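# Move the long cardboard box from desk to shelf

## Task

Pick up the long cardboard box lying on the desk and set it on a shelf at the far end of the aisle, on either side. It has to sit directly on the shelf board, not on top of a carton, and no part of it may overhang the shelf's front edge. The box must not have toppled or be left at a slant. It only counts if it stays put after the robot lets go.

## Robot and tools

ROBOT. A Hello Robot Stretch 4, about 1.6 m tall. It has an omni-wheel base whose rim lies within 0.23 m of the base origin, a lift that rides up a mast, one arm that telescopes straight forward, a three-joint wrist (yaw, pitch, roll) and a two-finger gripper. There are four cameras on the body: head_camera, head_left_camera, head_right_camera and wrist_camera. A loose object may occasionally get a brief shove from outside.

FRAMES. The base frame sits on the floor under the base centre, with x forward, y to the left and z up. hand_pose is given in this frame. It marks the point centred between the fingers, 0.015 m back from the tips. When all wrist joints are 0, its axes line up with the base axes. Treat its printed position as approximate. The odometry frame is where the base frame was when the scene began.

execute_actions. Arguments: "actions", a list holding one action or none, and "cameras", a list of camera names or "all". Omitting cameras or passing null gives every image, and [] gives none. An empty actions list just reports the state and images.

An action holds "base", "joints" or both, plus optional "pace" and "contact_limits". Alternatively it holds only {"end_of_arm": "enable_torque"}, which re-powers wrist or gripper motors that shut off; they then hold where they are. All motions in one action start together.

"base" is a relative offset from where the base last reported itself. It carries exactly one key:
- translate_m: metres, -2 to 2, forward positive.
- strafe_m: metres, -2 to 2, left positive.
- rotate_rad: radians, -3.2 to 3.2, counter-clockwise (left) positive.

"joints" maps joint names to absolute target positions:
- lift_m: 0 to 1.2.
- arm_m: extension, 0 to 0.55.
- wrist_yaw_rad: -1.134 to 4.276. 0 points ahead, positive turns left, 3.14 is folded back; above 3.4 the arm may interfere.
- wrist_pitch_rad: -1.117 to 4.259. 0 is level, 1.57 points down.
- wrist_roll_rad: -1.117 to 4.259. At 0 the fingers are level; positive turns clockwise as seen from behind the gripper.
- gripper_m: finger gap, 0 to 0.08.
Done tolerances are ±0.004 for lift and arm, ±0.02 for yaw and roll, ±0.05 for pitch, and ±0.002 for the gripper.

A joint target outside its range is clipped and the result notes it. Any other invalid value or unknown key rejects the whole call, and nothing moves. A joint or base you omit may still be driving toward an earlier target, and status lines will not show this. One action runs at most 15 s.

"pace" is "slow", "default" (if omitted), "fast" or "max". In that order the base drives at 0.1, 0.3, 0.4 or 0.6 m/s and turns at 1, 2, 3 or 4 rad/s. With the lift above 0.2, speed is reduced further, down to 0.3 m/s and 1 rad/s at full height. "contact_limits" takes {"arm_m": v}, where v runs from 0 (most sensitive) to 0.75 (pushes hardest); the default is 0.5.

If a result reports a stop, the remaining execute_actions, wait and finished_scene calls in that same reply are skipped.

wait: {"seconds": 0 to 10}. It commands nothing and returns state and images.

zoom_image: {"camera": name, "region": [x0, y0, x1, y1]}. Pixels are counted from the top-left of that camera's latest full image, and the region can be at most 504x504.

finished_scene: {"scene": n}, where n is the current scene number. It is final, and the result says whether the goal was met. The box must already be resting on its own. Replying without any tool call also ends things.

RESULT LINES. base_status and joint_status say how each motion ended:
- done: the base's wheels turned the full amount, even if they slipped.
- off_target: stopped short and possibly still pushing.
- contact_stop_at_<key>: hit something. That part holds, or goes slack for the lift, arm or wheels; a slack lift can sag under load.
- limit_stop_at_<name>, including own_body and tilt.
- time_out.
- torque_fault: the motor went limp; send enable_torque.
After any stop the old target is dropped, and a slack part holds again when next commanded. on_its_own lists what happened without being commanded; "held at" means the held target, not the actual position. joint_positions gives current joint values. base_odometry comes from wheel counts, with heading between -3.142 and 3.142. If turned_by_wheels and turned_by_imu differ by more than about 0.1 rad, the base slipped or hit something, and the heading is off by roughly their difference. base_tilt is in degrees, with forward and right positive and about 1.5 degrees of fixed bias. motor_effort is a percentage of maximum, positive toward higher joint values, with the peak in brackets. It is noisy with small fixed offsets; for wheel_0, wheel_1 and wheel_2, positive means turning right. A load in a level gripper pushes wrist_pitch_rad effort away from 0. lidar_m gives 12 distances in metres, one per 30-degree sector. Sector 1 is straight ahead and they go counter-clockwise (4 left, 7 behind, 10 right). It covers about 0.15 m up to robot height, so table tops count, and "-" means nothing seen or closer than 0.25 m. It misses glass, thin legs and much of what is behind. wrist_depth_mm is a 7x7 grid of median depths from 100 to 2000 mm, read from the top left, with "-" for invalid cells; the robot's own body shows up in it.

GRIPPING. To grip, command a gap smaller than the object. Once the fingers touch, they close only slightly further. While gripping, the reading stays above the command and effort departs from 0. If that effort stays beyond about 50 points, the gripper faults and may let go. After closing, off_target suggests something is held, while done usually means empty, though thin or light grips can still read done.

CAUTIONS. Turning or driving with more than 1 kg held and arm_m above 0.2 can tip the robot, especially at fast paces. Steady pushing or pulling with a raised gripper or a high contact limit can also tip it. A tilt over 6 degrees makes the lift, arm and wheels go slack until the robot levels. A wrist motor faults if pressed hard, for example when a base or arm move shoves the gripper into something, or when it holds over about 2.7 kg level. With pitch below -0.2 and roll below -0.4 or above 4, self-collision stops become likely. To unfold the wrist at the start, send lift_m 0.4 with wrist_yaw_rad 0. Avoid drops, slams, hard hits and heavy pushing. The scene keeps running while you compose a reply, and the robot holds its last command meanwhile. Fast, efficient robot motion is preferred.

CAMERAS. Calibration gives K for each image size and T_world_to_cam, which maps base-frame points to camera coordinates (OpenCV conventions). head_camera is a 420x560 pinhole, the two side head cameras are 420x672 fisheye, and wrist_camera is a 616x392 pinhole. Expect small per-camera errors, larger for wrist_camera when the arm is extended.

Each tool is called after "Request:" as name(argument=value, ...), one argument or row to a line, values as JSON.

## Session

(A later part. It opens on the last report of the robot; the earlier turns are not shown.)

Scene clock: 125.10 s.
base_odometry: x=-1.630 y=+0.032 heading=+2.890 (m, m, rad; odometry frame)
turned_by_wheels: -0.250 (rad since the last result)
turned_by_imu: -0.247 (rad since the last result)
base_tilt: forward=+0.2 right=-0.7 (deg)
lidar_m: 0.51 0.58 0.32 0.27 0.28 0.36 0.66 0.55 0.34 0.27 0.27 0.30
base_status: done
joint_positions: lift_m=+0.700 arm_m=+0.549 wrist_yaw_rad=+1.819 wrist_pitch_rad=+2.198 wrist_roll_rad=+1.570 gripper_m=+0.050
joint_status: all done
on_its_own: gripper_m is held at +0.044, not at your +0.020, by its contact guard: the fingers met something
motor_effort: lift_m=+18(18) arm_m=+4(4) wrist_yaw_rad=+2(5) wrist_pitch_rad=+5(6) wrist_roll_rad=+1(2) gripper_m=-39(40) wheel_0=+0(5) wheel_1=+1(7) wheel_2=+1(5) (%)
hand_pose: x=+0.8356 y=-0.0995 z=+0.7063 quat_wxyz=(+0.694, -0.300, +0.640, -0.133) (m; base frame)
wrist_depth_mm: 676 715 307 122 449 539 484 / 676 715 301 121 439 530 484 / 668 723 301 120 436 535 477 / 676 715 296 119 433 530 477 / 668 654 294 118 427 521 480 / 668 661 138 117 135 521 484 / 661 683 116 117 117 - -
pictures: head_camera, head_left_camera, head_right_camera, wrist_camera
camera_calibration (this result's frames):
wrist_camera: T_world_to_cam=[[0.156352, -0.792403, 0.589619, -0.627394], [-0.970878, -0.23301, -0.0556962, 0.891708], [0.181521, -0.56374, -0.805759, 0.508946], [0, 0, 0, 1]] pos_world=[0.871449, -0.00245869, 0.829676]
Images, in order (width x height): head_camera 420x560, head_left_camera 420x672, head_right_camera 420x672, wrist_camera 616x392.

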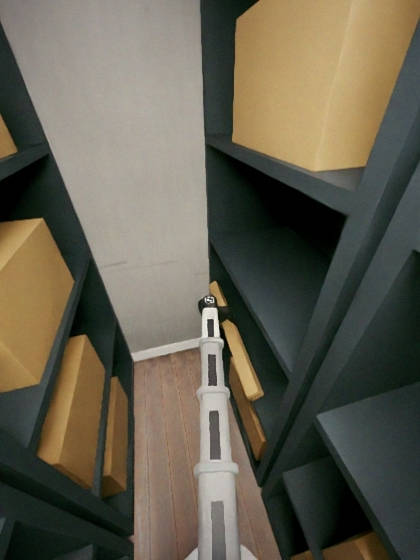

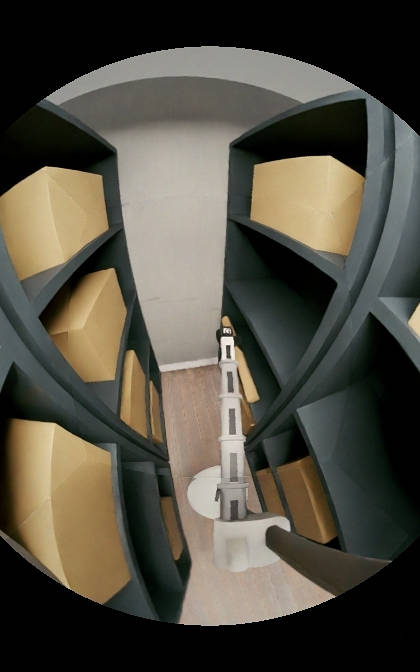

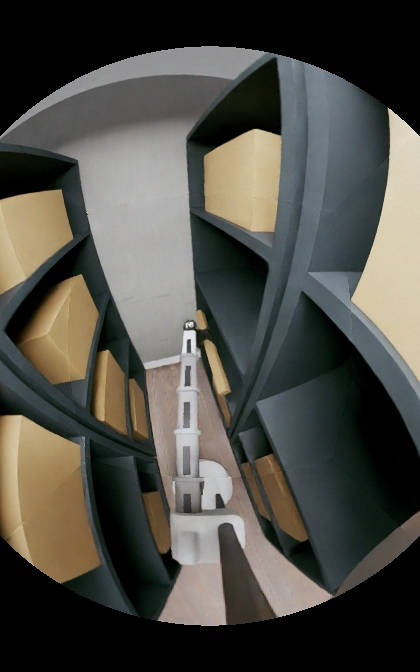

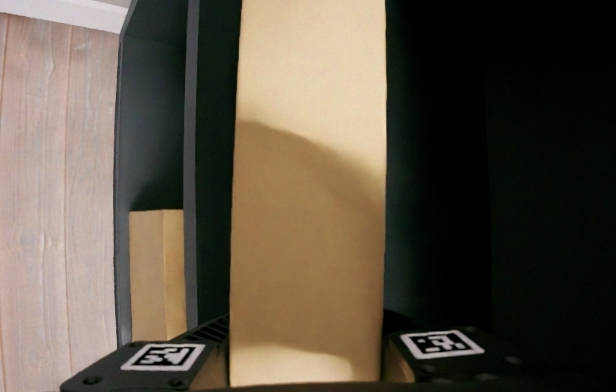

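Request:
execute_actions(
  actions=[
    {"base":{"rotate_rad":-0.07},"joints":{"wrist_yaw_rad":1.89,"wrist_pitch_rad":2.5,"lift_m":0.62},"pace":"slow"},
  ],
  cameras=["head_camera","wrist_camera"],
)

Scene clock: 134.40 s.
base_odometry: x=-1.630 y=+0.032 heading=+2.820 (m, m, rad; odometry frame)
turned_by_wheels: -0.070 (rad since the last result)
turned_by_imu: -0.070 (rad since the last result)
base_tilt: forward=+0.2 right=-0.7 (deg)
lidar_m: 0.53 0.66 0.34 0.27 0.28 0.31 0.60 0.66 0.34 0.28 0.27 0.31
base_status: done
joint_positions: lift_m=+0.620 arm_m=+0.549 wrist_yaw_rad=+1.890 wrist_pitch_rad=+2.497 wrist_roll_rad=+1.570 gripper_m=+0.050
joint_status: all done
on_its_own: gripper_m is held at +0.044, not at your +0.020, by its contact guard: the fingers met something
motor_effort: lift_m=+18(21) arm_m=+4(4) wrist_yaw_rad=+1(1) wrist_pitch_rad=+10(9) wrist_roll_rad=+1(1) gripper_m=-39(41) wheel_0=-1(6) wheel_1=+1(8) wheel_2=+1(7) (%)
hand_pose: x=+0.8565 y=-0.1341 z=+0.6707 quat_wxyz=(+0.674, -0.413, +0.575, -0.211) (m; base frame)
wrist_depth_mm: 193 227 267 122 496 452 404 / 191 228 266 121 496 452 410 / 190 227 264 120 492 452 404 / 189 225 255 119 492 449 402 / 188 224 252 118 492 449 397 / 185 220 138 117 136 442 402 / 186 200 116 116 116 - -
pictures: head_camera, wrist_camera
camera_calibration (this result's frames):
wrist_camera: T_world_to_cam=[[0.145824, -0.580639, 0.800995, -0.741398], [-0.946849, -0.316569, -0.0571032, 0.871074], [0.286727, -0.750095, -0.595941, 0.201194], [0, 0, 0, 1]] pos_world=[0.875202, -0.00381495, 0.763497]
Images, in order (width x height): head_camera 420x560, wrist_camera 616x392.

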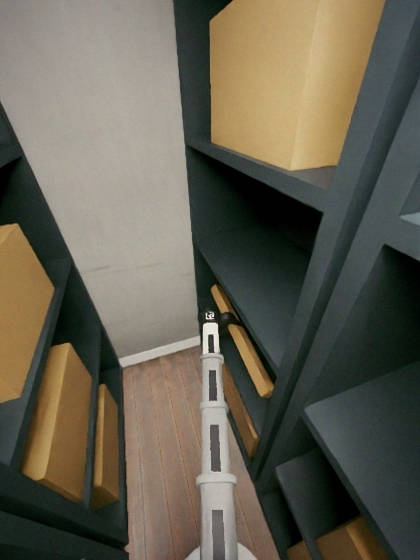

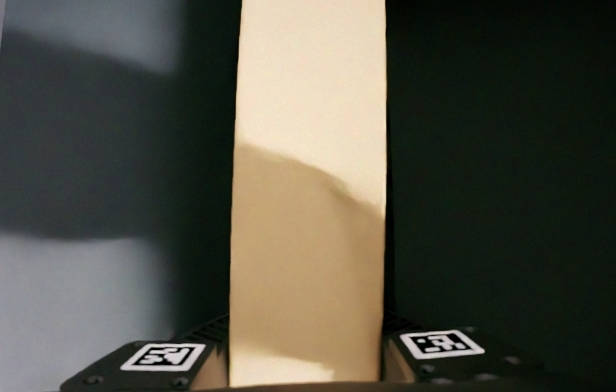

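Request:
execute_actions(
  actions=[
    {"joints":{"lift_m":0.57},"pace":"slow"},
  ],
  cameras=["wrist_camera"],
)

Scene clock: 139.20 s.
base_odometry: x=-1.630 y=+0.032 heading=+2.820 (m, m, rad; odometry frame)
turned_by_wheels: +0.000 (rad since the last result)
turned_by_imu: -0.001 (rad since the last result)
base_tilt: forward=+0.2 right=-0.6 (deg)
lidar_m: 0.54 0.67 0.35 0.26 0.28 0.33 0.58 0.61 0.32 0.25 0.26 0.31
base_status: not commanded
joint_positions: lift_m=+0.570 arm_m=+0.549 wrist_yaw_rad=+1.890 wrist_pitch_rad=+2.497 wrist_roll_rad=+1.570 gripper_m=+0.050
joint_status: all done
on_its_own: gripper_m is held at +0.044, not at your +0.020, by its contact guard: the fingers met something
motor_effort: lift_m=+19(16) arm_m=+4(4) wrist_yaw_rad=+1(0) wrist_pitch_rad=+3(9) wrist_roll_rad=+1(1) gripper_m=-42(41) wheel_0=-1(0) wheel_1=+1(1) wheel_2=+1(1) (%)
hand_pose: x=+0.8565 y=-0.1341 z=+0.6207 quat_wxyz=(+0.674, -0.413, +0.575, -0.211) (m; base frame)
wrist_depth_mm: 150 177 208 122 449 455 404 / 148 177 207 121 433 452 407 / 148 176 206 120 427 452 402 / 147 174 198 119 418 449 402 / 146 173 196 118 407 449 402 / 144 171 138 117 137 436 402 / 144 155 116 117 116 - -
pictures: wrist_camera
camera_calibration (this result's frames):
wrist_camera: T_world_to_cam=[[0.145812, -0.580605, 0.801023, -0.701359], [-0.946848, -0.316571, -0.0571031, 0.868219], [0.286735, -0.750121, -0.595904, 0.171362], [0, 0, 0, 1]] pos_world=[0.875203, -0.00381651, 0.713498]
Images, in order (width x height): wrist_camera 616x392.

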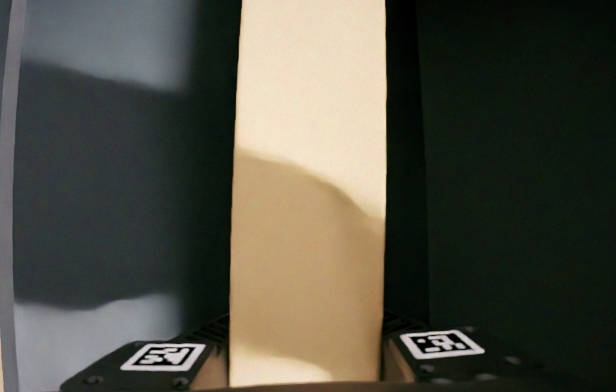

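Pitch effort dropped: contact. Release.

Request:
execute_actions(
  actions=[
    {"joints":{"gripper_m":0.08},"pace":"slow"},
  ],
  cameras=[],
)

Request:
execute_actions(
  actions=[
    {"joints":{"lift_m":0.66},"pace":"slow"},
  ],
  cameras=[],
)

Request:
execute_actions(
  actions=[
    {"base":{"rotate_rad":0.32},"joints":{"wrist_pitch_rad":1.9,"wrist_yaw_rad":1.57},"pace":"slow"},
  ],
)

Scene clock: 146.23 s.
base_odometry: x=-1.630 y=+0.032 heading=+2.820 (m, m, rad; odometry frame)
turned_by_wheels: +0.000 (rad since the last result)
turned_by_imu: -0.001 (rad since the last result)
base_tilt: forward=+0.3 right=-0.7 (deg)
lidar_m: 0.52 0.67 0.36 0.28 0.28 0.31 0.60 0.64 0.32 0.25 0.25 0.31
base_status: not commanded
joint_positions: lift_m=+0.570 arm_m=+0.549 wrist_yaw_rad=+1.890 wrist_pitch_rad=+2.498 wrist_roll_rad=+1.570 gripper_m=+0.080
joint_status: all done
motor_effort: lift_m=+18(18) arm_m=+4(4) wrist_yaw_rad=+2(1) wrist_pitch_rad=+9(8) wrist_roll_rad=+1(1) gripper_m=+3(42) wheel_0=-1(0) wheel_1=+1(1) wheel_2=+1(1) (%)
hand_pose: x=+0.8565 y=-0.1341 z=+0.6207 quat_wxyz=(+0.674, -0.413, +0.574, -0.211) (m; base frame)
wrist_depth_mm: 150 177 202 212 449 452 407 / 148 176 200 209 436 449 404 / 148 176 199 206 427 452 402 / 147 175 197 204 415 452 402 / 146 173 195 201 410 449 402 / 144 170 186 199 355 436 399 / - 107 174 197 247 - -
pictures: none
No camera images: the call's "cameras" was empty. Leave "cameras" out to get every camera's image.

Scene clock: 147.87 s.
base_odometry: x=-1.630 y=+0.032 heading=+2.820 (m, m, rad; odometry frame)
turned_by_wheels: +0.000 (rad since the last result)
turned_by_imu: +0.000 (rad since the last result)
base_tilt: forward=+0.2 right=-0.7 (deg)
lidar_m: 0.54 0.65 0.36 0.29 0.26 0.32 0.57 0.63 0.33 0.26 0.26 0.32
base_status: not commanded
joint_positions: lift_m=+0.660 arm_m=+0.549 wrist_yaw_rad=+1.890 wrist_pitch_rad=+2.498 wrist_roll_rad=+1.570 gripper_m=+0.080
joint_status: all done
motor_effort: lift_m=+23(23) arm_m=+4(4) wrist_yaw_rad=+1(0) wrist_pitch_rad=+5(7) wrist_roll_rad=+1(1) gripper_m=+5(2) wheel_0=-1(0) wheel_1=+1(1) wheel_2=+1(1) (%)
hand_pose: x=+0.8565 y=-0.1341 z=+0.7103 quat_wxyz=(+0.674, -0.413, +0.574, -0.211) (m; base frame)
wrist_depth_mm: 229 256 274 452 535 452 407 / 225 252 273 449 530 455 407 / 224 252 271 442 525 452 404 / 224 248 268 436 530 455 404 / 221 245 266 433 521 452 399 / 219 241 263 430 508 436 402 / - 107 259 418 334 - -
pictures: none
No camera images: the call's "cameras" was empty. Leave "cameras" out to get every camera's image.

Scene clock: 149.27 s.
base_odometry: x=-1.630 y=+0.032 heading=+3.140 (m, m, rad; odometry frame)
turned_by_wheels: +0.320 (rad since the last result)
turned_by_imu: +0.316 (rad since the last result)
base_tilt: forward=+0.2 right=-0.7 (deg)
lidar_m: 1.13 0.43 0.29 0.26 0.29 0.45 3.56 0.39 0.28 0.25 0.29 0.41
base_status: done
joint_positions: lift_m=+0.660 arm_m=+0.549 wrist_yaw_rad=+1.571 wrist_pitch_rad=+1.899 wrist_roll_rad=+1.570 gripper_m=+0.080
joint_status: all done
motor_effort: lift_m=+24(23) arm_m=+4(4) wrist_yaw_rad=-2(2) wrist_pitch_rad=+1(7) wrist_roll_rad=+1(1) gripper_m=+3(3) wheel_0=-2(8) wheel_1=-3(6) wheel_2=-1(6) (%)
hand_pose: x=+0.8076 y=-0.0686 z=+0.6367 quat_wxyz=(+0.698, -0.116, +0.698, -0.115) (m; base frame)
wrist_depth_mm: 683 715 741 759 691 621 342 / 668 715 778 820 820 831 338 / 668 715 778 820 809 866 332 / 661 707 759 809 809 854 330 / 661 699 759 798 585 521 327 / 654 699 750 788 544 512 325 / - 107 750 788 366 - -
pictures: head_camera, head_left_camera, head_right_camera, wrist_camera
camera_calibration (this result's frames):
wrist_camera: T_world_to_cam=[[-0.0436847, -0.944461, 0.325708, -0.238355], [-0.998355, 0.0291548, -0.0493611, 0.903965], [0.0371237, -0.327329, -0.944181, 0.696381], [0, 0, 0, 1]] pos_world=[0.866213, -0.0235262, 0.779765]
Images, in order (width x height): head_camera 420x560, head_left_camera 420x672, head_right_camera 420x672, wrist_camera 616x392.

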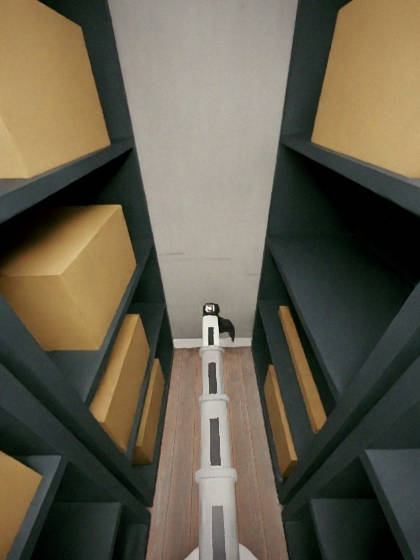

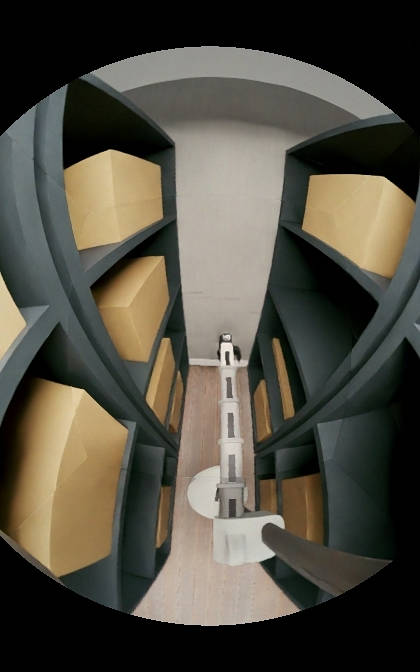

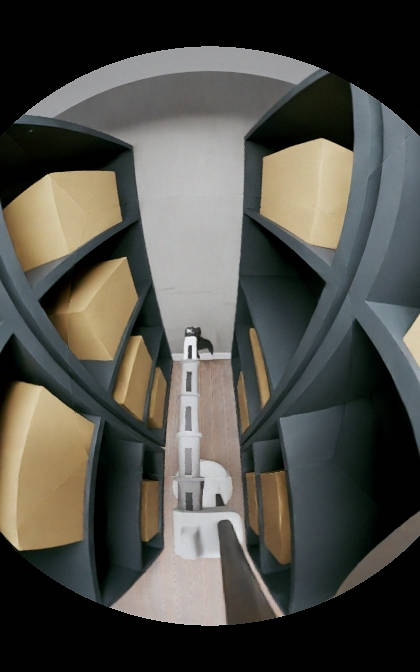

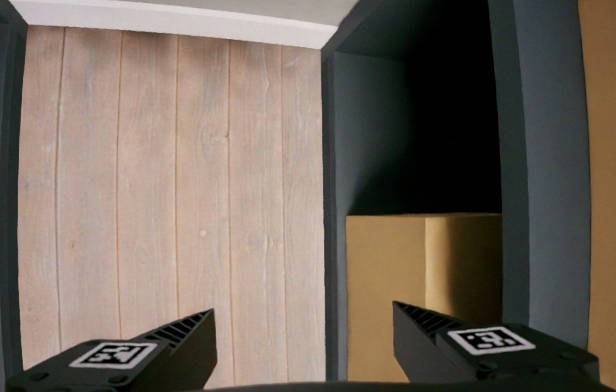

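Box sits on the shelf, set back from the edge.

Request:
finished_scene(
  scene=1,
)

The scene is finished: the task was done.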